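# Move the masking tape roll from desk to wall shelf

## Task

Pick up the roll of masking tape lying on the desk and set it down on the wall shelf so it rests there by itself, not held by the robot. Every other object must stay on the shelf, table or counter where it was, and the robot must not tip over or finish leaning.

## Robot and tools

ROBOT. A Hello Robot Stretch 4 with a single arm: an omni-wheel base, a lift riding up a mast, an arm that telescopes forward, a three-joint wrist and a two-finger gripper. It stands about 1.6 m high; the base rim lies within 0.23 m of the base origin. Cameras: head_camera, head_left_camera, head_right_camera (on the head) and wrist_camera (on the wrist). A loose object may occasionally get nudged by something other than the robot.

FRAMES. Base frame: origin on the floor below the base centre, x ahead, y to the left, z upward. hand_pose is reported in this frame as a point between the open fingertips; with all wrist joints at 0 its axes line up with the base axes, and the printed position may be slightly wrong. The odometry frame is where the base frame was when the scene began. base_odometry comes from wheel rotation only, so slipping looks like motion; heading is positive leftward, -3.142 to 3.142.

execute_actions takes "actions": a list holding one action or nothing (empty just reports state and pictures), plus optional "cameras" (list of camera names, or "all"; null or missing means all; [] means none). An action may hold "base", "joints", or both, optionally with "pace" and "contact_limits"; alternatively it holds only {"end_of_arm": "enable_torque"}, which re-powers any wrist or gripper motor that shut off and makes it hold still. Motions in one action begin together but may finish at different moments; no action runs beyond 15 s.
- base: exactly one key, each a relative move from where the base last reported itself, never a pose. translate_m: straight drive in metres, forward positive, -2 to 2. strafe_m: sideways metres, left positive, -2 to 2. rotate_rad: spin in place in radians, counter-clockwise (left) positive, -3.2 to 3.2.
- joints: absolute targets, each named separately (one arm, so one dict). lift_m 0 to 1.2 m; arm_m 0 to 0.55 m extension; wrist_yaw_rad -1.134 to 4.276 (0 points ahead, positive left, 3.14 tucked back, beyond 3.4 the arm may block); wrist_pitch_rad -1.117 to 4.259 (0 level, 1.57 pointing down); wrist_roll_rad -1.117 to 4.259 (0 fingers level, positive turns clockwise as seen from behind); gripper_m -0.038 to 0.141, the fingertip gap in metres (negative means fingers pressing together). Joint targets past a limit are clipped and the result notes it; any other bad value or unknown key rejects the call with no motion.
- pace: "slow", "default", "fast" or "max"; base speed up to 0.1/0.3/0.4/0.6 m/s and turning up to 1/2/3/4 rad/s respectively, further capped when lift_m is above 0.2 (down to 0.3 m/s and 1 rad/s at 1.2).
- contact_limits: only {"arm_m": value}, 0 (gentlest) to 0.75 (firmest), default 0.5; the arm stops once it pushes that hard.
A part omitted from an action may keep pushing toward an earlier target without the status showing it. If any call reports a stop, the remaining execute_actions, wait and finished_scene calls in that same reply are skipped.

wait: {"seconds": 0 to 10}; commands nothing and returns state and pictures. zoom_image: {"camera": name, "region": [x0, y0, x1, y1]} in pixels of that camera's most recent full image, origin top-left, at most 504 by 504. finished_scene: {"scene": number}; ends the scene irreversibly after the robot holds its final command and reports success. A reply without any tool call ends everything.

RESULTS. base_status and joint_status tell how each motion ended: "done" (for the base, wheels turned the full amount even if slipping), "off_target" (stopped short, may still push), "contact_stop_at_<key>" (hit something; that part goes slack, a slack lift can sag, slack wheels can roll), "limit_stop_at_<name>", "time_out", "torque_fault" (a wrist or gripper motor maxed out and went limp until enable_torque). "limit_stop_at_tilt" means leaning over 6 degrees: lift, arm and wheels go slack and ignore commands until it leans less. "limit_stop_at_own_body" blocks self-collision, more likely with pitch below -0.2 combined with roll below -0.4 or above 4; lift and arm may go slack. on_its_own lists things not commanded by this call; its "held at" is the held target, not the actual position. lidar_m: 12 distances in metres from the base origin, 30-degree sectors starting straight ahead and going counter-clockwise (4th left, 7th behind, 10th right); "-" means nothing seen or closer than 0.25 m; covers roughly 0.15 m to robot height, misses glass, thin legs and much behind. wrist_depth_mm: 7x7 grid of median depths, 100 to 2000 mm, "-" for invalid. turned_by_wheels vs turned_by_imu differing by over ~0.1 rad suggests a collision or slip. base_tilt in degrees (forward, right positive) carries a fixed offset up to ~1.5. motor_effort is a percentage, positive toward larger joint values, peak in brackets; wheel_0..wheel_2 positive means turning right. A gripper_m reading or "done" does not prove a grasp; a firm squeeze (command 0 or above) shows as a gripper effort change, and a load in a level gripper shifts wrist_pitch_rad effort.

CALIBRATION. Each camera has intrinsics K, distortion D and T_world_to_cam mapping base-frame points to camera frame (OpenCV style, metres); head_camera 420x560, head fisheye cameras 420x672, wrist_camera 616x392. Expect small errors, larger for the wrist camera at long arm extension.

PRACTICE. Start by unfolding: lift_m 0.4 with wrist_yaw_rad 0 in one action. Grip with a gap below the roll's width; squeezing pulls it toward the wrist, opening pushes it out. If fingertips jam against a surface, raise the lift. Avoid turning or driving with arm_m above 0.2 and over 1 kg held, especially fast; avoid hard pushes with a high gripper or high contact limit. Do not drop, slam or knock objects off, and release the tape so it sits on the shelf unsupported before finishing. Shorter robot motion time is better.

Each tool is called after "Request:" as name(argument=value, ...) on one line, values as JSON.

## Session

Request:
execute_actions(actions=[])

Scene clock: 0.00 s.
base_odometry: x=+0.000 y=+0.000 heading=+0.000 (m, m, rad; odometry frame)
turned_by_wheels: +0.000 (rad since the last result)
turned_by_imu: +0.000 (rad since the last result)
base_tilt: forward=-0.1 right=-0.2 (deg)
lidar_m: 2.71 2.58 1.98 1.48 1.60 1.69 1.95 1.07 1.14 1.56 2.08 2.17
base_status: not commanded
joint_positions: lift_m=+0.209 arm_m=+0.002 wrist_yaw_rad=+3.163 wrist_pitch_rad=-0.016 wrist_roll_rad=-0.010 gripper_m=+0.057
joint_status: not commanded
motor_effort: lift_m=+18 arm_m=-1 wrist_yaw_rad=+1 wrist_pitch_rad=-6 wrist_roll_rad=+0 gripper_m=-4 wheel_0=+0 wheel_1=+0 wheel_2=+0 (%)
hand_pose: x=-0.1178 y=+0.0811 z=+0.3916 quat_wxyz=(-0.011, +0.008, -0.005, +1.000) (m; base frame)
wrist_depth_mm: - 144 144 - - 1921 1576 / - 106 142 - - 1921 1618 / - 112 142 - - 1983 1499 / 145 132 158 - - 1863 1537 / 215 1756 - - - 1863 1576 / 222 1661 209 1661 212 1708 1499 / 223 1060 1008 158 991 1025 1098
pictures: head_camera, head_left_camera, head_right_camera, wrist_camera
Images, in order (width x height): head_camera 420x560, head_left_camera 420x672, head_right_camera 420x672, wrist_camera 616x392.

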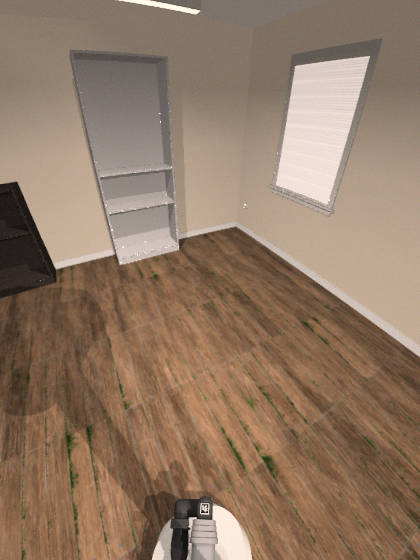

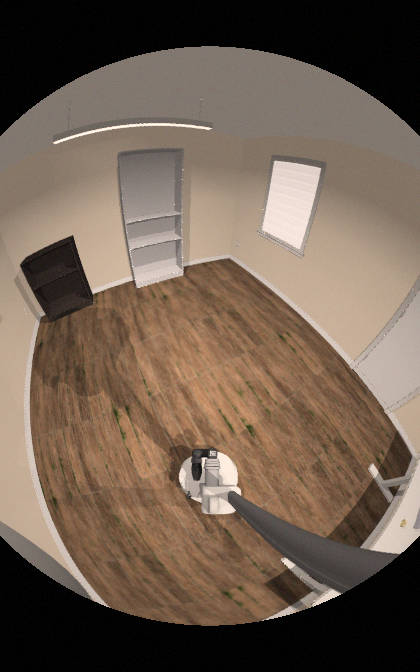

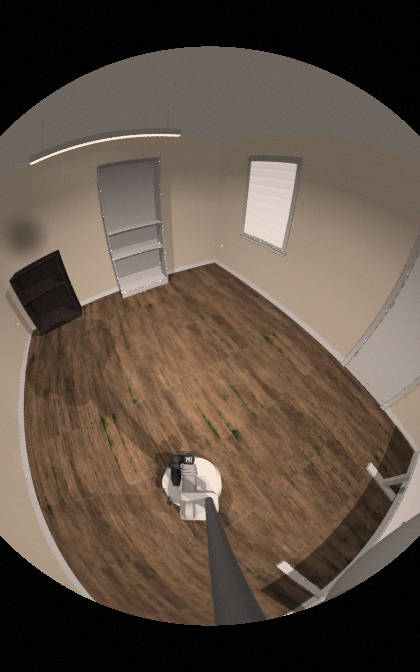

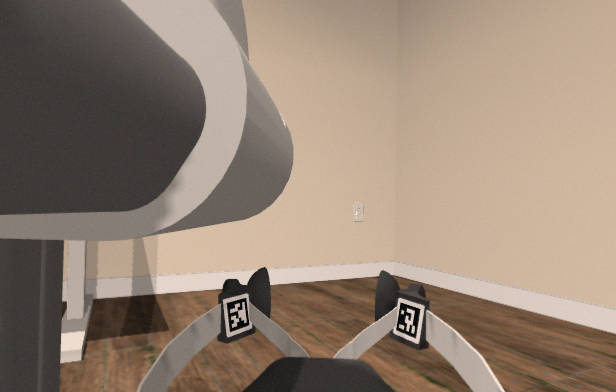

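Request:
execute_actions(actions=[{"base":{"rotate_rad":-2.3},"joints":{"lift_m":0.9,"wrist_yaw_rad":0}}])

Scene clock: 4.70 s.
base_odometry: x=+0.000 y=+0.000 heading=-2.300 (m, m, rad; odometry frame)
turned_by_wheels: -2.300 (rad since the last result)
turned_by_imu: -2.264 (rad since the last result)
base_tilt: forward=-0.1 right=-0.2 (deg)
lidar_m: 1.04 1.25 2.07 2.11 2.50 2.58 2.66 1.58 1.51 1.60 1.96 1.06
base_status: done
joint_positions: lift_m=+0.900 arm_m=+0.002 wrist_yaw_rad=+0.000 wrist_pitch_rad=-0.016 wrist_roll_rad=-0.010 gripper_m=+0.057
joint_status: all done
motor_effort: lift_m=+21(21) arm_m=-1(1) wrist_yaw_rad=+0(5) wrist_pitch_rad=-6(6) wrist_roll_rad=+0(0) gripper_m=-3(2) wheel_0=-1(7) wheel_1=-1(7) wheel_2=-2(7) (%)
hand_pose: x=+0.4610 y=-0.0873 z=+1.0825 quat_wxyz=(+1.000, -0.005, -0.008, +0.000) (m; base frame)
wrist_depth_mm: - - 1921 1756 1576 1464 1397 / - - 1921 1708 1576 1464 1397 / - - 1921 1708 1576 1499 1397 / - - 1863 1756 1618 1499 1397 / - - 1983 1756 1618 1499 1397 / 1464 1499 210 1499 211 1464 1366 / - 1118 976 158 946 1008 1366
pictures: head_camera, head_left_camera, head_right_camera, wrist_camera
camera_calibration (this result's frames):
wrist_camera: T_world_to_cam=[[0.0566029, -0.997711, 0.0370113, -0.139728], [0.051797, -0.0340862, -0.998076, 1.1135], [0.997052, 0.0584111, 0.049749, -0.288273], [0, 0, 0, 1]] pos_world=[0.237657, -0.0846149, 1.13087]
Images, in order (width x height): head_camera 420x560, head_left_camera 420x672, head_right_camera 420x672, wrist_camera 616x392.

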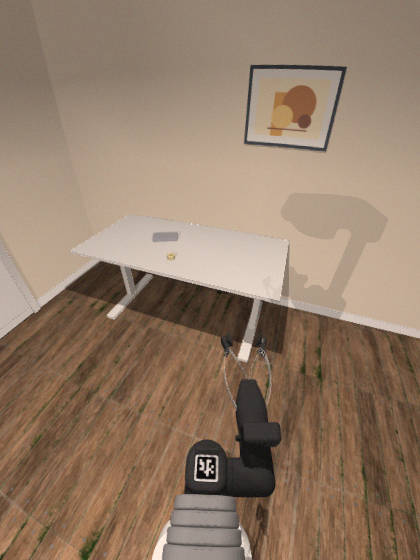

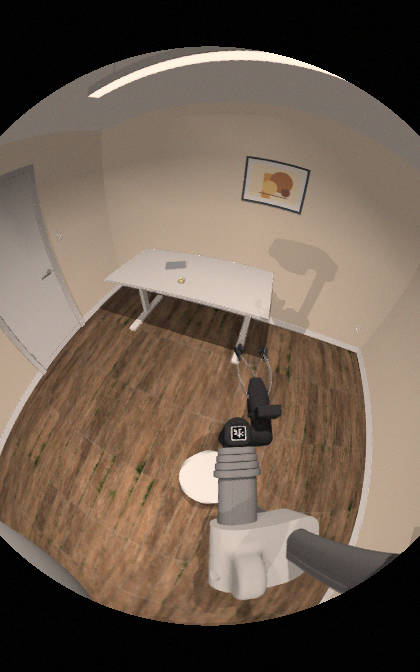

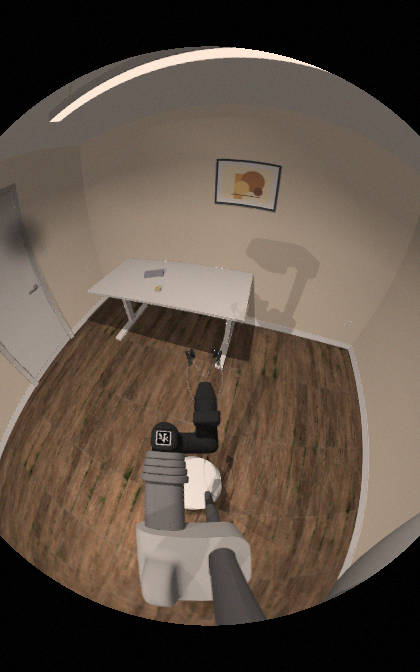

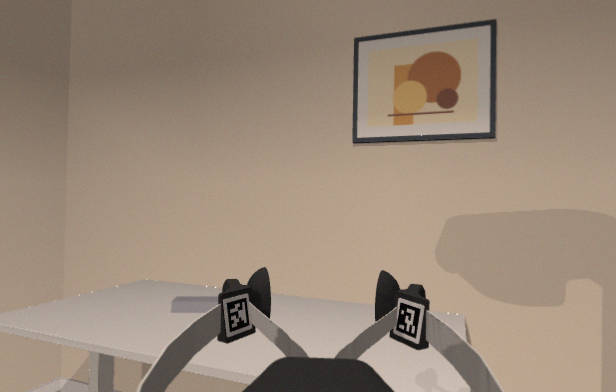

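Request:
execute_actions(actions=[{"base":{"rotate_rad":0.245},"joints":{"lift_m":1.0,"wrist_pitch_rad":1.0,"gripper_m":0.13}}], cameras=[])

Request:
execute_actions(actions=[{"base":{"translate_m":0.6},"joints":{"arm_m":0.2}}], cameras=["head_camera","wrist_camera"])

Scene clock: 12.27 s.
base_odometry: x=+0.000 y=+0.000 heading=-2.055 (m, m, rad; odometry frame)
turned_by_wheels: +0.245 (rad since the last result)
turned_by_imu: +0.241 (rad since the last result)
base_tilt: forward=+0.0 right=-0.1 (deg)
lidar_m: 1.09 1.60 2.08 2.23 2.67 2.60 2.26 1.51 1.63 1.67 1.91 1.04
base_status: done
joint_positions: lift_m=+1.000 arm_m=+0.002 wrist_yaw_rad=+0.000 wrist_pitch_rad=+1.001 wrist_roll_rad=-0.010 gripper_m=+0.130
joint_status: all done
motor_effort: lift_m=+21(23) arm_m=-1(1) wrist_yaw_rad=+1(0) wrist_pitch_rad=-2(5) wrist_roll_rad=+0(0) gripper_m=-2(3) wheel_0=+0(8) wheel_1=+1(2) wheel_2=+1(5) (%)
hand_pose: x=+0.3281 y=-0.0874 z=+0.9351 quat_wxyz=(+0.877, -0.005, +0.480, +0.002) (m; base frame)
wrist_depth_mm: 1863 1921 1921 1921 1808 1618 741 / 1756 1708 1708 1708 1661 1618 1576 / 1537 1499 1576 1499 1464 1499 1464 / 1397 1397 1366 1366 1366 1366 1336 / 1281 1255 1255 1255 1229 1255 1255 / 1182 1182 219 1138 1138 211 1160 / 1098 1078 1098 150 1060 1042 1060
pictures: none
No camera images: the call's "cameras" was empty. Leave "cameras" out to get every camera's image.

Scene clock: 15.77 s.
base_odometry: x=-0.279 y=-0.531 heading=-2.055 (m, m, rad; odometry frame)
turned_by_wheels: +0.000 (rad since the last result)
turned_by_imu: +0.000 (rad since the last result)
base_tilt: forward=+0.0 right=-0.2 (deg)
lidar_m: 0.58 0.81 1.75 1.89 2.66 3.09 2.67 2.02 1.94 1.89 0.58 0.54
base_status: done
joint_positions: lift_m=+1.000 arm_m=+0.199 wrist_yaw_rad=+0.000 wrist_pitch_rad=+1.001 wrist_roll_rad=-0.010 gripper_m=+0.130
joint_status: all done
motor_effort: lift_m=+20(21) arm_m=+6(8) wrist_yaw_rad=+1(2) wrist_pitch_rad=-2(3) wrist_roll_rad=+0(0) gripper_m=+0(1) wheel_0=+0(7) wheel_1=+0(1) wheel_2=+2(6) (%)
hand_pose: x=+0.5254 y=-0.0874 z=+0.9351 quat_wxyz=(+0.877, -0.005, +0.480, +0.003) (m; base frame)
wrist_depth_mm: 741 741 715 683 707 699 699 / 654 647 640 634 627 621 621 / 1537 591 569 559 564 559 554 / 1366 1366 535 517 512 508 508 / 1281 1255 1281 477 469 466 466 / 1182 1138 219 1160 436 211 427 / 1118 1060 1078 150 1042 399 397
pictures: head_camera, wrist_camera
camera_calibration (this result's frames):
wrist_camera: T_world_to_cam=[[0.061193, -0.99772, -0.0284577, -0.0791773], [-0.821761, -0.034177, -0.568807, 1.02054], [0.566538, 0.0581925, -0.821979, 0.696094], [0, 0, 0, 1]] pos_world=[0.44912, -0.0846253, 1.15041]
Images, in order (width x height): head_camera 420x560, wrist_camera 616x392.

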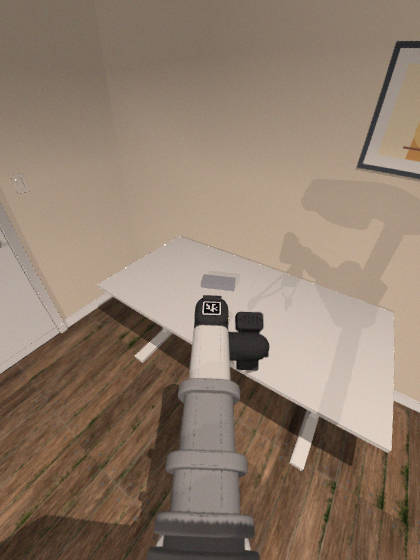

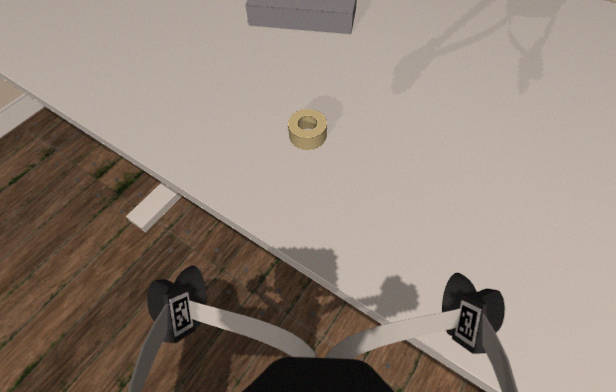

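Request:
execute_actions(actions=[{"base":{"strafe_m":0.038},"joints":{"arm_m":0.5,"lift_m":0.87}}], cameras=["wrist_camera"])

Scene clock: 20.27 s.
base_odometry: x=-0.246 y=-0.549 heading=-2.055 (m, m, rad; odometry frame)
turned_by_wheels: +0.000 (rad since the last result)
turned_by_imu: +0.000 (rad since the last result)
base_tilt: forward=+0.1 right=-0.1 (deg)
lidar_m: 0.61 0.81 1.73 1.88 2.57 3.07 2.73 2.04 1.98 1.88 0.58 0.54
base_status: done
joint_positions: lift_m=+0.870 arm_m=+0.499 wrist_yaw_rad=+0.000 wrist_pitch_rad=+1.001 wrist_roll_rad=-0.010 gripper_m=+0.130
joint_status: all done
motor_effort: lift_m=+15(17) arm_m=+6(7) wrist_yaw_rad=+1(2) wrist_pitch_rad=-2(3) wrist_roll_rad=+0(0) gripper_m=+1(1) wheel_0=+0(6) wheel_1=+0(8) wheel_2=+1(0) (%)
hand_pose: x=+0.8254 y=-0.0874 z=+0.8055 quat_wxyz=(+0.877, -0.005, +0.480, +0.003) (m; base frame)
wrist_depth_mm: 517 512 492 433 480 488 488 / 452 452 436 424 421 436 433 / 407 404 399 397 394 394 389 / 368 364 362 362 362 357 351 / 338 338 332 330 329 327 325 / 309 304 219 297 298 212 300 / 289 283 286 150 277 272 278
pictures: wrist_camera
camera_calibration (this result's frames):
wrist_camera: T_world_to_cam=[[0.0612576, -0.997716, -0.0284558, -0.101266], [-0.821739, -0.0342293, -0.568835, 1.19337], [0.566562, 0.0582287, -0.821959, 0.419626], [0, 0, 0, 1]] pos_world=[0.749102, -0.0846202, 1.02087]
Images, in order (width x height): wrist_camera 616x392.

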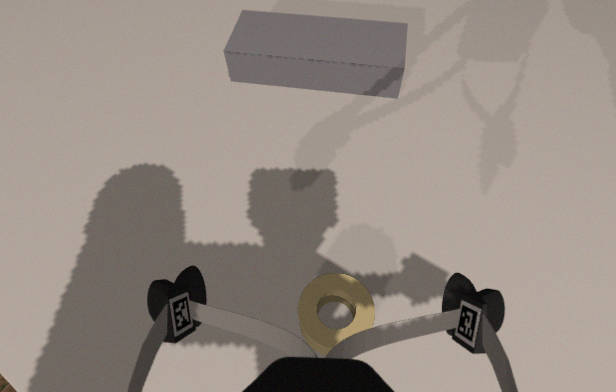

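Request:
execute_actions(actions=[{"joints":{"arm_m":0.512,"lift_m":0.812},"pace":"slow"}], cameras=["wrist_camera"])

Scene clock: 23.07 s.
base_odometry: x=-0.246 y=-0.549 heading=-2.055 (m, m, rad; odometry frame)
turned_by_wheels: +0.000 (rad since the last result)
turned_by_imu: +0.000 (rad since the last result)
base_tilt: forward=+0.0 right=-0.2 (deg)
lidar_m: 0.61 0.85 1.74 1.88 2.60 3.07 2.70 2.04 1.98 1.89 0.58 0.55
base_status: not commanded
joint_positions: lift_m=+0.812 arm_m=+0.511 wrist_yaw_rad=+0.000 wrist_pitch_rad=+1.001 wrist_roll_rad=-0.010 gripper_m=+0.130
joint_status: all done
motor_effort: lift_m=+15(15) arm_m=+6(7) wrist_yaw_rad=+1(1) wrist_pitch_rad=-2(2) wrist_roll_rad=+0(0) gripper_m=+1(1) wheel_0=+0(0) wheel_1=+0(0) wheel_2=+1(1) (%)
hand_pose: x=+0.8374 y=-0.0874 z=+0.7475 quat_wxyz=(+0.877, -0.005, +0.480, +0.003) (m; base frame)
wrist_depth_mm: 418 413 387 359 355 397 392 / 368 366 359 357 355 353 351 / 330 327 325 324 320 317 315 / 300 297 296 293 290 289 286 / 273 272 271 267 266 264 263 / 253 247 218 240 226 211 243 / 232 228 231 150 225 221 226
pictures: wrist_camera
camera_calibration (this result's frames):
wrist_camera: T_world_to_cam=[[0.0612578, -0.997716, -0.0284557, -0.103648], [-0.821739, -0.0342295, -0.568835, 1.17022], [0.566561, 0.0582287, -0.82196, 0.365191], [0, 0, 0, 1]] pos_world=[0.761062, -0.0846202, 0.962884]
Images, in order (width x height): wrist_camera 616x392.

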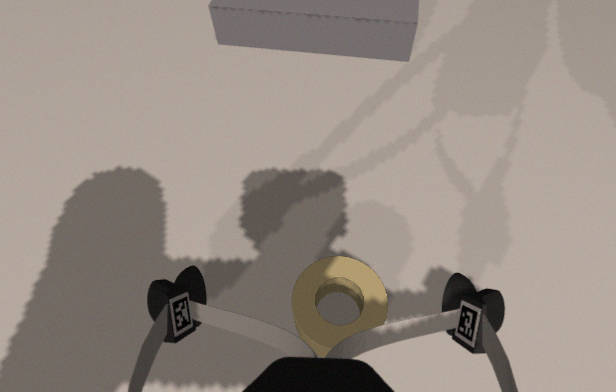

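Request:
execute_actions(actions=[{"joints":{"lift_m":0.803},"pace":"slow"}], cameras=[])

Request:
execute_actions(actions=[{"joints":{"gripper_m":0.02}}], cameras=["wrist_camera"])

Request:
execute_actions(actions=[{"joints":{"lift_m":0.9}}], cameras=["wrist_camera"])

Scene clock: 25.80 s.
base_odometry: x=-0.246 y=-0.549 heading=-2.055 (m, m, rad; odometry frame)
turned_by_wheels: +0.000 (rad since the last result)
turned_by_imu: +0.000 (rad since the last result)
base_tilt: forward=+0.0 right=-0.1 (deg)
lidar_m: 0.60 0.84 1.73 1.85 2.61 3.05 2.75 2.04 1.97 1.88 0.60 0.55
base_status: not commanded
joint_positions: lift_m=+0.803 arm_m=+0.511 wrist_yaw_rad=-0.001 wrist_pitch_rad=+1.001 wrist_roll_rad=-0.010 gripper_m=+0.130
joint_status: all done
motor_effort: lift_m=+12(13) arm_m=+6(6) wrist_yaw_rad=+4(4) wrist_pitch_rad=-1(2) wrist_roll_rad=+0(0) gripper_m=-2(1) wheel_0=+0(0) wheel_1=+0(0) wheel_2=+1(1) (%)
hand_pose: x=+0.8374 y=-0.0875 z=+0.7389 quat_wxyz=(+0.877, -0.004, +0.480, +0.002) (m; base frame)
wrist_depth_mm: 404 404 377 357 353 389 384 / 362 357 353 349 347 345 340 / 324 319 315 315 312 310 309 / 291 289 287 285 283 281 281 / 266 264 263 262 259 257 256 / 245 240 236 236 219 211 236 / 226 222 224 149 220 216 220
pictures: none
No camera images: the call's "cameras" was empty. Leave "cameras" out to get every camera's image.

Scene clock: 27.80 s.
base_odometry: x=-0.246 y=-0.549 heading=-2.055 (m, m, rad; odometry frame)
turned_by_wheels: +0.000 (rad since the last result)
turned_by_imu: +0.000 (rad since the last result)
base_tilt: forward=+0.0 right=-0.1 (deg)
lidar_m: 0.61 0.83 1.71 1.82 2.58 3.07 2.72 2.03 1.97 1.87 0.56 0.55
base_status: not commanded
joint_positions: lift_m=+0.803 arm_m=+0.511 wrist_yaw_rad=+0.000 wrist_pitch_rad=+1.001 wrist_roll_rad=-0.010 gripper_m=+0.020
joint_status: all done
motor_effort: lift_m=+15(14) arm_m=+6(6) wrist_yaw_rad=+0(5) wrist_pitch_rad=-2(20) wrist_roll_rad=+0(0) gripper_m=-17(16) wheel_0=+0(0) wheel_1=+0(0) wheel_2=+1(0) (%)
hand_pose: x=+0.8375 y=-0.0874 z=+0.7386 quat_wxyz=(+0.877, -0.005, +0.480, +0.003) (m; base frame)
wrist_depth_mm: 402 397 375 359 355 384 379 / 355 355 349 345 342 340 336 / 319 314 314 310 307 306 303 / 287 285 283 281 281 277 277 / 263 262 260 258 256 254 253 / 242 241 194 216 204 235 233 / 224 220 219 195 213 170 217
pictures: wrist_camera
camera_calibration (this result's frames):
wrist_camera: T_world_to_cam=[[0.061431, -0.997706, -0.0284486, -0.104035], [-0.821666, -0.0343693, -0.568932, 1.16523], [0.566649, 0.0583253, -0.821892, 0.35762], [0, 0, 0, 1]] pos_world=[0.761178, -0.0846067, 0.953903]
Images, in order (width x height): wrist_camera 616x392.

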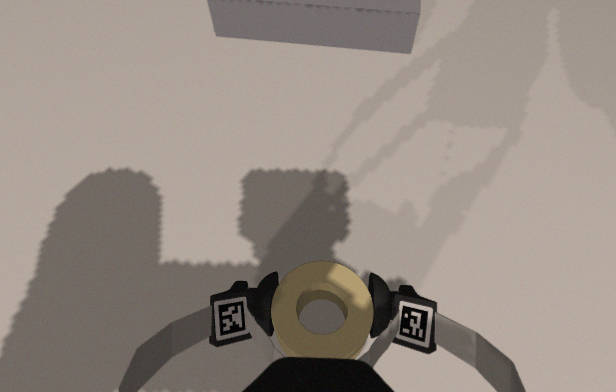

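Scene clock: 29.23 s.
base_odometry: x=-0.246 y=-0.549 heading=-2.055 (m, m, rad; odometry frame)
turned_by_wheels: +0.000 (rad since the last result)
turned_by_imu: +0.000 (rad since the last result)
base_tilt: forward=-0.1 right=-0.1 (deg)
lidar_m: 0.63 0.85 1.73 1.83 2.57 3.05 2.75 2.04 1.96 1.85 0.57 0.55
base_status: not commanded
joint_positions: lift_m=+0.900 arm_m=+0.511 wrist_yaw_rad=+0.000 wrist_pitch_rad=+1.001 wrist_roll_rad=-0.010 gripper_m=+0.020
joint_status: all done
motor_effort: lift_m=+21(22) arm_m=+6(6) wrist_yaw_rad=+0(0) wrist_pitch_rad=-3(3) wrist_roll_rad=+0(0) gripper_m=-19(17) wheel_0=+0(0) wheel_1=+0(0) wheel_2=+1(1) (%)
hand_pose: x=+0.8375 y=-0.0874 z=+0.8350 quat_wxyz=(+0.877, -0.005, +0.480, +0.003) (m; base frame)
wrist_depth_mm: 569 554 554 549 544 535 530 / 500 496 473 436 442 480 473 / 445 445 442 436 433 427 427 / 404 404 399 394 392 389 389 / 370 368 366 364 362 357 355 / 342 340 195 215 205 330 329 / 315 310 307 196 300 171 304
pictures: wrist_camera
camera_calibration (this result's frames):
wrist_camera: T_world_to_cam=[[0.0613832, -0.997708, -0.0284605, -0.101246], [-0.821782, -0.0343349, -0.568767, 1.22001], [0.566487, 0.0583011, -0.822006, 0.43713], [0, 0, 0, 1]] pos_world=[0.76117, -0.08461, 1.05034]
Images, in order (width x height): wrist_camera 616x392.

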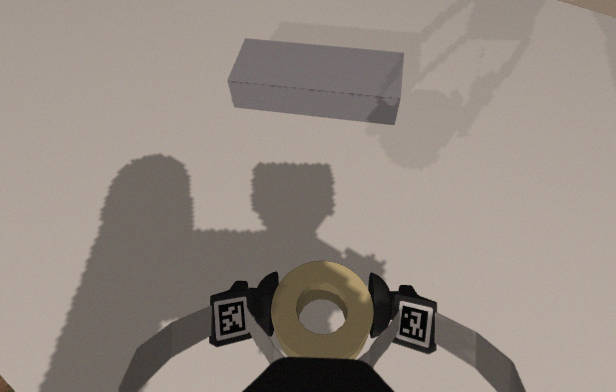

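Held. Retract and turn left-around to view the remaining wall.

Request:
execute_actions(actions=[{"base":{"translate_m":-0.3},"joints":{"arm_m":0.0}}], cameras=[])

Request:
execute_actions(actions=[{"base":{"rotate_rad":-2.6}}], cameras=["head_camera","head_left_camera"])

Scene clock: 33.70 s.
base_odometry: x=-0.106 y=-0.283 heading=-2.055 (m, m, rad; odometry frame)
turned_by_wheels: +0.000 (rad since the last result)
turned_by_imu: +0.000 (rad since the last result)
base_tilt: forward=-0.1 right=-0.2 (deg)
lidar_m: 0.86 1.27 1.89 2.04 2.83 2.81 2.54 1.77 1.82 1.93 0.85 0.81
base_status: done
joint_positions: lift_m=+0.900 arm_m=+0.003 wrist_yaw_rad=+0.000 wrist_pitch_rad=+1.002 wrist_roll_rad=-0.010 gripper_m=+0.020
joint_status: all done
joint sent to its limit — the command would take arm_m past its lower limit, so that joint was sent only as far as its limit.
motor_effort: lift_m=+21(21) arm_m=-6(5) wrist_yaw_rad=+2(0) wrist_pitch_rad=-5(4) wrist_roll_rad=+0(0) gripper_m=-19(17) wheel_0=+1(6) wheel_1=+0(6) wheel_2=+0(9) (%)
hand_pose: x=+0.3288 y=-0.0875 z=+0.8349 quat_wxyz=(+0.877, -0.005, +0.480, +0.002) (m; base frame)
wrist_depth_mm: 1661 1863 1708 1661 1576 1336 549 / 1576 1576 1499 1537 1537 1464 1336 / 1430 1430 1430 1397 1366 1366 1281 / 1308 1281 1308 1255 1255 1229 1182 / 1160 1160 1160 1138 1118 1098 1118 / 1060 1060 194 216 204 1042 1042 / 991 991 991 196 960 171 946
pictures: none
No camera images: the call's "cameras" was empty. Leave "cameras" out to get every camera's image.

Scene clock: 36.37 s.
base_odometry: x=-0.106 y=-0.283 heading=+1.628 (m, m, rad; odometry frame)
turned_by_wheels: -2.600 (rad since the last result)
turned_by_imu: -2.559 (rad since the last result)
base_tilt: forward=-0.1 right=-0.2 (deg)
lidar_m: 1.77 1.80 1.92 0.84 0.82 0.85 1.30 1.89 2.03 2.88 2.81 2.15
base_status: done
joint_positions: lift_m=+0.900 arm_m=+0.002 wrist_yaw_rad=+0.000 wrist_pitch_rad=+1.002 wrist_roll_rad=-0.010 gripper_m=+0.020
joint_status: not commanded
motor_effort: lift_m=+20(21) arm_m=-6(6) wrist_yaw_rad=+2(0) wrist_pitch_rad=-3(4) wrist_roll_rad=+0(0) gripper_m=-15(19) wheel_0=+1(6) wheel_1=+0(12) wheel_2=+0(5) (%)
hand_pose: x=+0.3289 y=-0.0874 z=+0.8351 quat_wxyz=(+0.877, -0.005, +0.480, +0.002) (m; base frame)
wrist_depth_mm: 1499 1618 1708 1808 1708 1708 1708 / 1537 1576 1537 1537 1499 1537 1499 / 1430 1397 1397 1366 1366 1366 1336 / 1281 1308 1255 1281 1255 1229 1229 / 1160 1182 1160 1138 1138 1138 1138 / 1078 1060 195 216 204 1042 1042 / 991 960 976 196 946 171 960
pictures: head_camera, head_left_camera
Images, in order (width x height): head_camera 420x560, head_left_camera 420x672.

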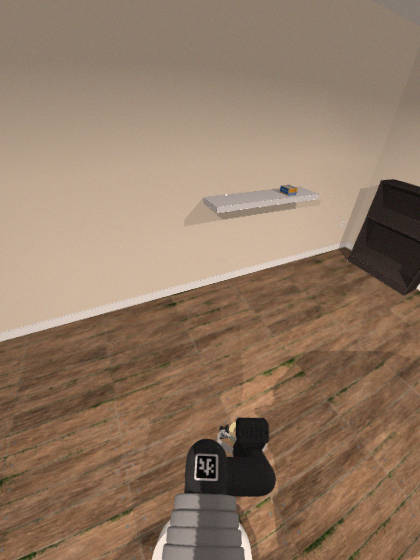

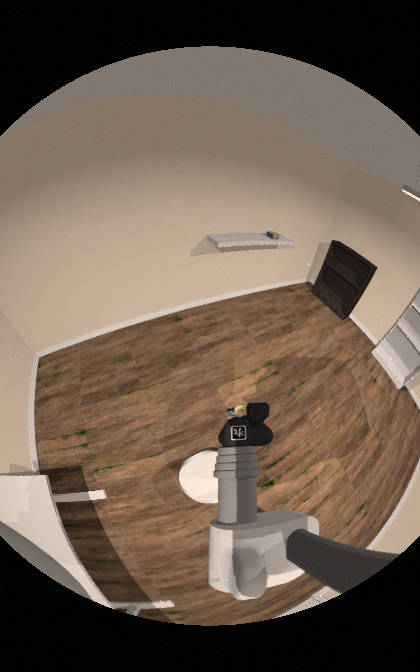

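Request:
execute_actions(actions=[{"base":{"rotate_rad":-0.12},"joints":{"lift_m":1.15}}], cameras=[])

Request:
execute_actions(actions=[{"base":{"translate_m":1.1},"joints":{"arm_m":0.15}}], cameras=["head_camera","wrist_camera"])

Scene clock: 41.60 s.
base_odometry: x=-0.106 y=-0.283 heading=+1.508 (m, m, rad; odometry frame)
turned_by_wheels: -0.120 (rad since the last result)
turned_by_imu: -0.119 (rad since the last result)
base_tilt: forward=-0.1 right=-0.2 (deg)
lidar_m: 1.74 1.81 1.87 1.73 0.83 0.85 1.12 1.90 2.00 2.63 2.82 2.39
base_status: done
joint_positions: lift_m=+1.150 arm_m=+0.002 wrist_yaw_rad=+0.000 wrist_pitch_rad=+1.002 wrist_roll_rad=-0.010 gripper_m=+0.020
joint_status: all done
motor_effort: lift_m=+21(22) arm_m=-6(6) wrist_yaw_rad=+1(1) wrist_pitch_rad=-4(4) wrist_roll_rad=+0(0) gripper_m=-16(18) wheel_0=-1(9) wheel_1=-2(4) wheel_2=-1(4) (%)
hand_pose: x=+0.3289 y=-0.0874 z=+1.0850 quat_wxyz=(+0.877, -0.005, +0.480, +0.002) (m; base frame)
wrist_depth_mm: 1499 1661 1863 - - - - / 1618 1808 1863 1921 1921 1808 1863 / 1708 1756 1708 1708 1661 1661 1618 / 1576 1618 1576 1576 1576 1499 1537 / 1464 1464 1430 1430 1430 1397 1366 / 1308 1366 195 215 205 1336 1308 / 1229 1205 1205 195 1160 171 1160
pictures: none
No camera images: the call's "cameras" was empty. Leave "cameras" out to get every camera's image.

Scene clock: 46.77 s.
base_odometry: x=-0.037 y=+0.815 heading=+1.508 (m, m, rad; odometry frame)
turned_by_wheels: +0.000 (rad since the last result)
turned_by_imu: +0.000 (rad since the last result)
base_tilt: forward=+0.0 right=-0.2 (deg)
lidar_m: 0.69 0.67 0.93 1.22 2.21 1.63 1.99 2.83 2.93 2.40 2.17 1.02
base_status: done
joint_positions: lift_m=+1.150 arm_m=+0.149 wrist_yaw_rad=+0.000 wrist_pitch_rad=+1.002 wrist_roll_rad=-0.010 gripper_m=+0.020
joint_status: all done
motor_effort: lift_m=+20(21) arm_m=+6(6) wrist_yaw_rad=+1(1) wrist_pitch_rad=-3(4) wrist_roll_rad=+0(0) gripper_m=-15(17) wheel_0=-1(7) wheel_1=+0(5) wheel_2=+2(7) (%)
hand_pose: x=+0.4754 y=-0.0874 z=+1.0850 quat_wxyz=(+0.877, -0.005, +0.480, +0.003) (m; base frame)
wrist_depth_mm: 554 585 574 569 574 1138 1397 / 580 517 512 554 1118 1397 1756 / 668 480 931 1098 1366 1618 1661 / 778 878 1098 1308 1499 1499 1499 / 878 1042 1308 1397 1397 1366 1397 / 1042 1255 193 216 204 1308 1281 / 1205 1229 1205 195 1138 170 1205
pictures: head_camera, wrist_camera
camera_calibration (this result's frames):
wrist_camera: T_world_to_cam=[[0.0611753, -0.997721, -0.028471, -0.071825], [-0.8219, -0.0341691, -0.568606, 1.06454], [0.566338, 0.058185, -0.822117, 0.84797], [0, 0, 0, 1]] pos_world=[0.399101, -0.0846262, 1.30039]
Images, in order (width x height): head_camera 420x560, wrist_camera 616x392.

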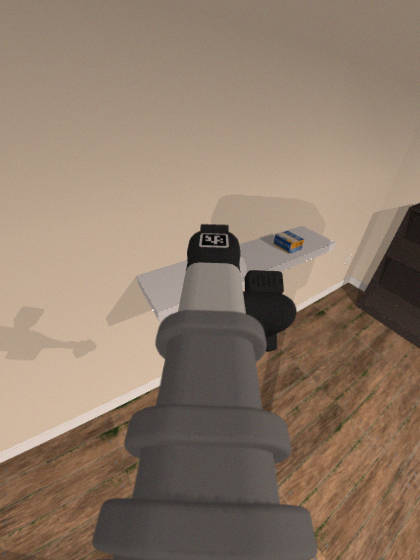

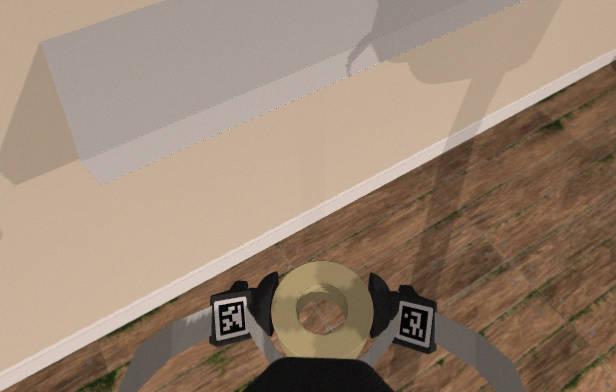

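Request:
execute_actions(actions=[{"base":{"translate_m":0.1},"joints":{"arm_m":0.49,"lift_m":1.1}}], cameras=["head_camera","wrist_camera"])

Scene clock: 50.70 s.
base_odometry: x=-0.031 y=+0.914 heading=+1.508 (m, m, rad; odometry frame)
turned_by_wheels: +0.000 (rad since the last result)
turned_by_imu: -0.001 (rad since the last result)
base_tilt: forward=+0.0 right=-0.2 (deg)
lidar_m: 0.60 0.55 0.85 1.11 2.24 1.71 1.97 2.93 3.01 2.39 2.14 0.85
base_status: done
joint_positions: lift_m=+1.100 arm_m=+0.489 wrist_yaw_rad=+0.000 wrist_pitch_rad=+1.001 wrist_roll_rad=-0.010 gripper_m=+0.020
joint_status: all done
motor_effort: lift_m=+15(19) arm_m=+6(4) wrist_yaw_rad=+1(0) wrist_pitch_rad=-3(4) wrist_roll_rad=+0(0) gripper_m=-16(17) wheel_0=-2(5) wheel_1=-1(4) wheel_2=+0(8) (%)
hand_pose: x=+0.8154 y=-0.0874 z=+1.0355 quat_wxyz=(+0.877, -0.005, +0.480, +0.003) (m; base frame)
wrist_depth_mm: 233 260 294 338 397 459 469 / 257 290 334 387 424 424 410 / 286 327 377 389 384 384 379 / 320 351 355 351 347 345 345 / 329 327 324 324 320 317 327 / 303 301 195 216 205 300 1229 / 281 274 274 195 273 171 1138
pictures: head_camera, wrist_camera
camera_calibration (this result's frames):
wrist_camera: T_world_to_cam=[[0.0612653, -0.997716, -0.028462, -0.0941045], [-0.821813, -0.0342397, -0.568728, 1.31589], [0.566454, 0.0582337, -0.822033, 0.614513], [0, 0, 0, 1]] pos_world=[0.739085, -0.0846193, 1.25085]
Images, in order (width x height): head_camera 420x560, wrist_camera 616x392.

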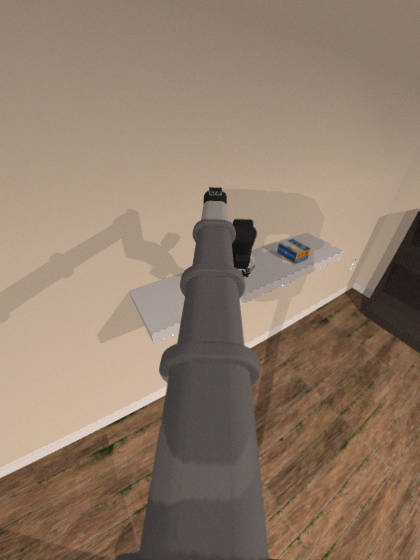

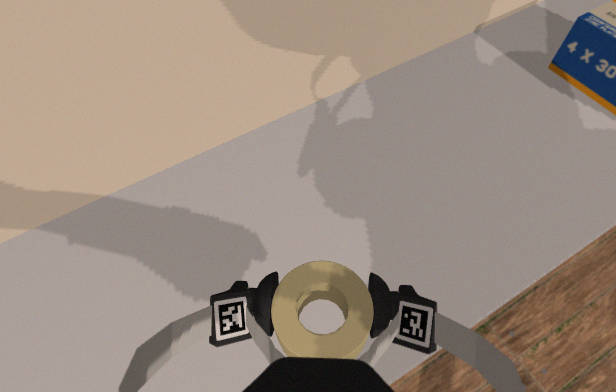

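Request:
execute_actions(actions=[{"joints":{"arm_m":0.525,"lift_m":1.046},"pace":"slow"}], cameras=["wrist_camera"])

Scene clock: 53.40 s.
base_odometry: x=-0.031 y=+0.914 heading=+1.508 (m, m, rad; odometry frame)
turned_by_wheels: +0.000 (rad since the last result)
turned_by_imu: +0.000 (rad since the last result)
base_tilt: forward=+0.0 right=-0.2 (deg)
lidar_m: 0.61 0.57 0.83 1.11 2.25 1.73 2.03 2.92 3.01 2.40 2.13 0.88
base_status: not commanded
joint_positions: lift_m=+1.046 arm_m=+0.524 wrist_yaw_rad=+0.000 wrist_pitch_rad=+1.001 wrist_roll_rad=-0.010 gripper_m=+0.020
joint_status: all done
motor_effort: lift_m=+15(14) arm_m=+6(8) wrist_yaw_rad=+1(1) wrist_pitch_rad=-3(3) wrist_roll_rad=+0(0) gripper_m=-16(17) wheel_0=-2(2) wheel_1=-1(1) wheel_2=+0(0) (%)
hand_pose: x=+0.8503 y=-0.0874 z=+0.9815 quat_wxyz=(+0.877, -0.005, +0.480, +0.003) (m; base frame)
wrist_depth_mm: 208 233 262 300 351 387 389 / 229 257 297 338 349 347 343 / 254 291 314 315 315 312 310 / 282 291 290 287 285 283 281 / 268 267 264 264 262 260 258 / 247 245 195 215 204 241 244 / 229 224 224 195 218 170 1078
pictures: wrist_camera
camera_calibration (this result's frames):
wrist_camera: T_world_to_cam=[[0.0612652, -0.997716, -0.028462, -0.0977837], [-0.821813, -0.0342397, -0.568728, 1.31392], [0.566454, 0.0582336, -0.822033, 0.550323], [0, 0, 0, 1]] pos_world=[0.774058, -0.0846193, 1.19687]
Images, in order (width x height): wrist_camera 616x392.

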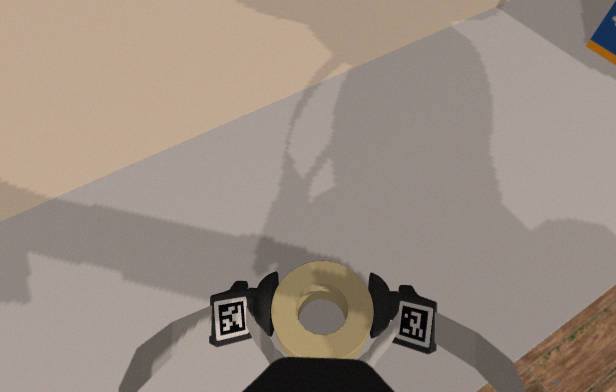

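Request:
execute_actions(actions=[{"joints":{"gripper_m":0.1,"lift_m":1.043}}], cameras=[])

Request:
execute_actions(actions=[{"joints":{"lift_m":1.12}}], cameras=["wrist_camera"])

Request:
execute_actions(actions=[{"joints":{"arm_m":0.3}}], cameras=["wrist_camera"])

Scene clock: 57.03 s.
base_odometry: x=-0.031 y=+0.914 heading=+1.508 (m, m, rad; odometry frame)
turned_by_wheels: +0.000 (rad since the last result)
turned_by_imu: +0.000 (rad since the last result)
base_tilt: forward=+0.0 right=-0.2 (deg)
lidar_m: 0.59 0.57 0.83 1.12 2.26 1.67 2.02 2.93 3.00 2.40 2.15 0.86
base_status: not commanded
joint_positions: lift_m=+1.043 arm_m=+0.524 wrist_yaw_rad=-0.001 wrist_pitch_rad=+0.997 wrist_roll_rad=-0.010 gripper_m=+0.100
joint_status: all done
motor_effort: lift_m=+15(13) arm_m=+6(6) wrist_yaw_rad=+3(3) wrist_pitch_rad=+10(10) wrist_roll_rad=+0(0) gripper_m=+1(17) wheel_0=-2(2) wheel_1=-1(1) wheel_2=+0(0) (%)
hand_pose: x=+0.8514 y=-0.0875 z=+0.9792 quat_wxyz=(+0.878, -0.004, +0.478, +0.002) (m; base frame)
wrist_depth_mm: 206 231 260 298 349 387 392 / 228 256 293 340 351 351 347 / 253 290 315 319 317 314 314 / 285 294 291 290 287 286 283 / 270 268 266 265 264 262 259 / 248 247 204 224 212 241 243 / 230 226 224 154 222 220 1098
pictures: none
No camera images: the call's "cameras" was empty. Leave "cameras" out to get every camera's image.

Scene clock: 58.33 s.
base_odometry: x=-0.031 y=+0.914 heading=+1.508 (m, m, rad; odometry frame)
turned_by_wheels: +0.000 (rad since the last result)
turned_by_imu: +0.000 (rad since the last result)
base_tilt: forward=+0.0 right=-0.1 (deg)
lidar_m: 0.60 0.58 0.84 1.11 2.25 1.68 2.01 2.91 2.99 2.40 2.15 0.87
base_status: not commanded
joint_positions: lift_m=+1.120 arm_m=+0.524 wrist_yaw_rad=+0.000 wrist_pitch_rad=+1.001 wrist_roll_rad=-0.010 gripper_m=+0.100
joint_status: all done
motor_effort: lift_m=+21(21) arm_m=+6(6) wrist_yaw_rad=+2(3) wrist_pitch_rad=-1(10) wrist_roll_rad=+0(0) gripper_m=-3(1) wheel_0=-2(2) wheel_1=-1(1) wheel_2=+0(0) (%)
hand_pose: x=+0.8504 y=-0.0875 z=+1.0550 quat_wxyz=(+0.877, -0.004, +0.480, +0.002) (m; base frame)
wrist_depth_mm: 208 231 260 298 351 424 492 / 228 259 296 345 415 452 430 / 255 290 340 399 407 407 404 / 287 334 370 377 373 368 366 / 327 345 345 343 342 338 338 / 324 320 206 309 310 309 322 / 300 294 294 150 289 290 1182
pictures: wrist_camera
camera_calibration (this result's frames):
wrist_camera: T_world_to_cam=[[0.0608302, -0.997743, -0.0284417, -0.0954179], [-0.821639, -0.0338735, -0.569001, 1.35598], [0.566754, 0.0579812, -0.821845, 0.610266], [0, 0, 0, 1]] pos_world=[0.774059, -0.0846547, 1.27038]
Images, in order (width x height): wrist_camera 616x392.

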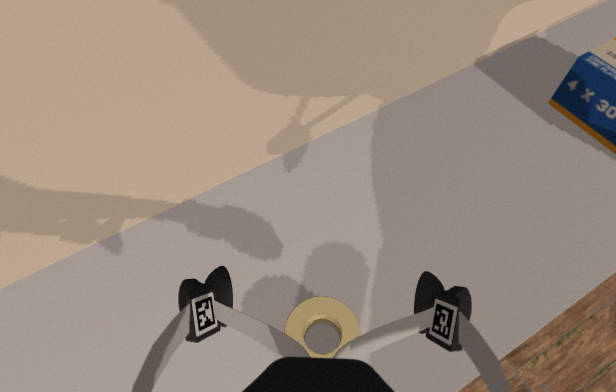

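Scene clock: 60.13 s.
base_odometry: x=-0.031 y=+0.914 heading=+1.508 (m, m, rad; odometry frame)
turned_by_wheels: +0.000 (rad since the last result)
turned_by_imu: +0.000 (rad since the last result)
base_tilt: forward=+0.0 right=-0.2 (deg)
lidar_m: 0.60 0.60 0.83 1.11 2.27 1.70 2.00 2.92 3.00 2.42 2.14 0.90
base_status: not commanded
joint_positions: lift_m=+1.120 arm_m=+0.301 wrist_yaw_rad=+0.000 wrist_pitch_rad=+1.002 wrist_roll_rad=-0.010 gripper_m=+0.100
joint_status: all done
motor_effort: lift_m=+21(21) arm_m=-6(8) wrist_yaw_rad=+2(2) wrist_pitch_rad=-3(3) wrist_roll_rad=+0(0) gripper_m=-2(5) wheel_0=-2(2) wheel_1=-1(1) wheel_2=+0(0) (%)
hand_pose: x=+0.6275 y=-0.0874 z=+1.0550 quat_wxyz=(+0.877, -0.005, +0.480, +0.002) (m; base frame)
wrist_depth_mm: 370 415 469 508 512 508 488 / 410 452 462 459 459 452 480 / 424 421 415 402 413 488 1576 / 384 382 379 382 1182 1430 1464 / 351 349 355 1138 1308 1366 1366 / 322 332 206 1255 1255 1229 1229 / 317 991 1205 150 1160 1160 1205
pictures: wrist_camera
camera_calibration (this result's frames):
wrist_camera: T_world_to_cam=[[0.0609912, -0.997732, -0.0284712, -0.0819001], [-0.821909, -0.0340176, -0.568602, 1.17249], [0.566344, 0.0580804, -0.82212, 0.737113], [0, 0, 0, 1]] pos_world=[0.551219, -0.0846408, 1.27035]
Images, in order (width x height): wrist_camera 616x392.

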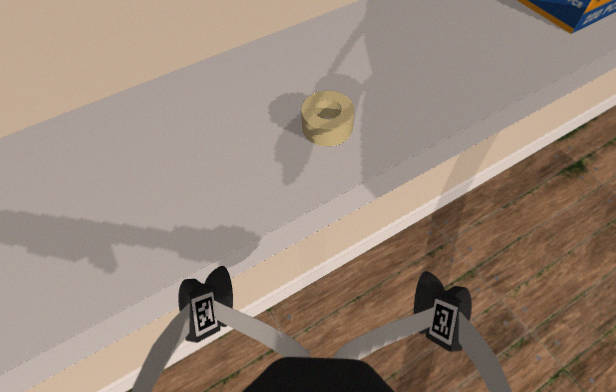

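Request:
finished_scene(scene=1)

The scene is finished: the task was done.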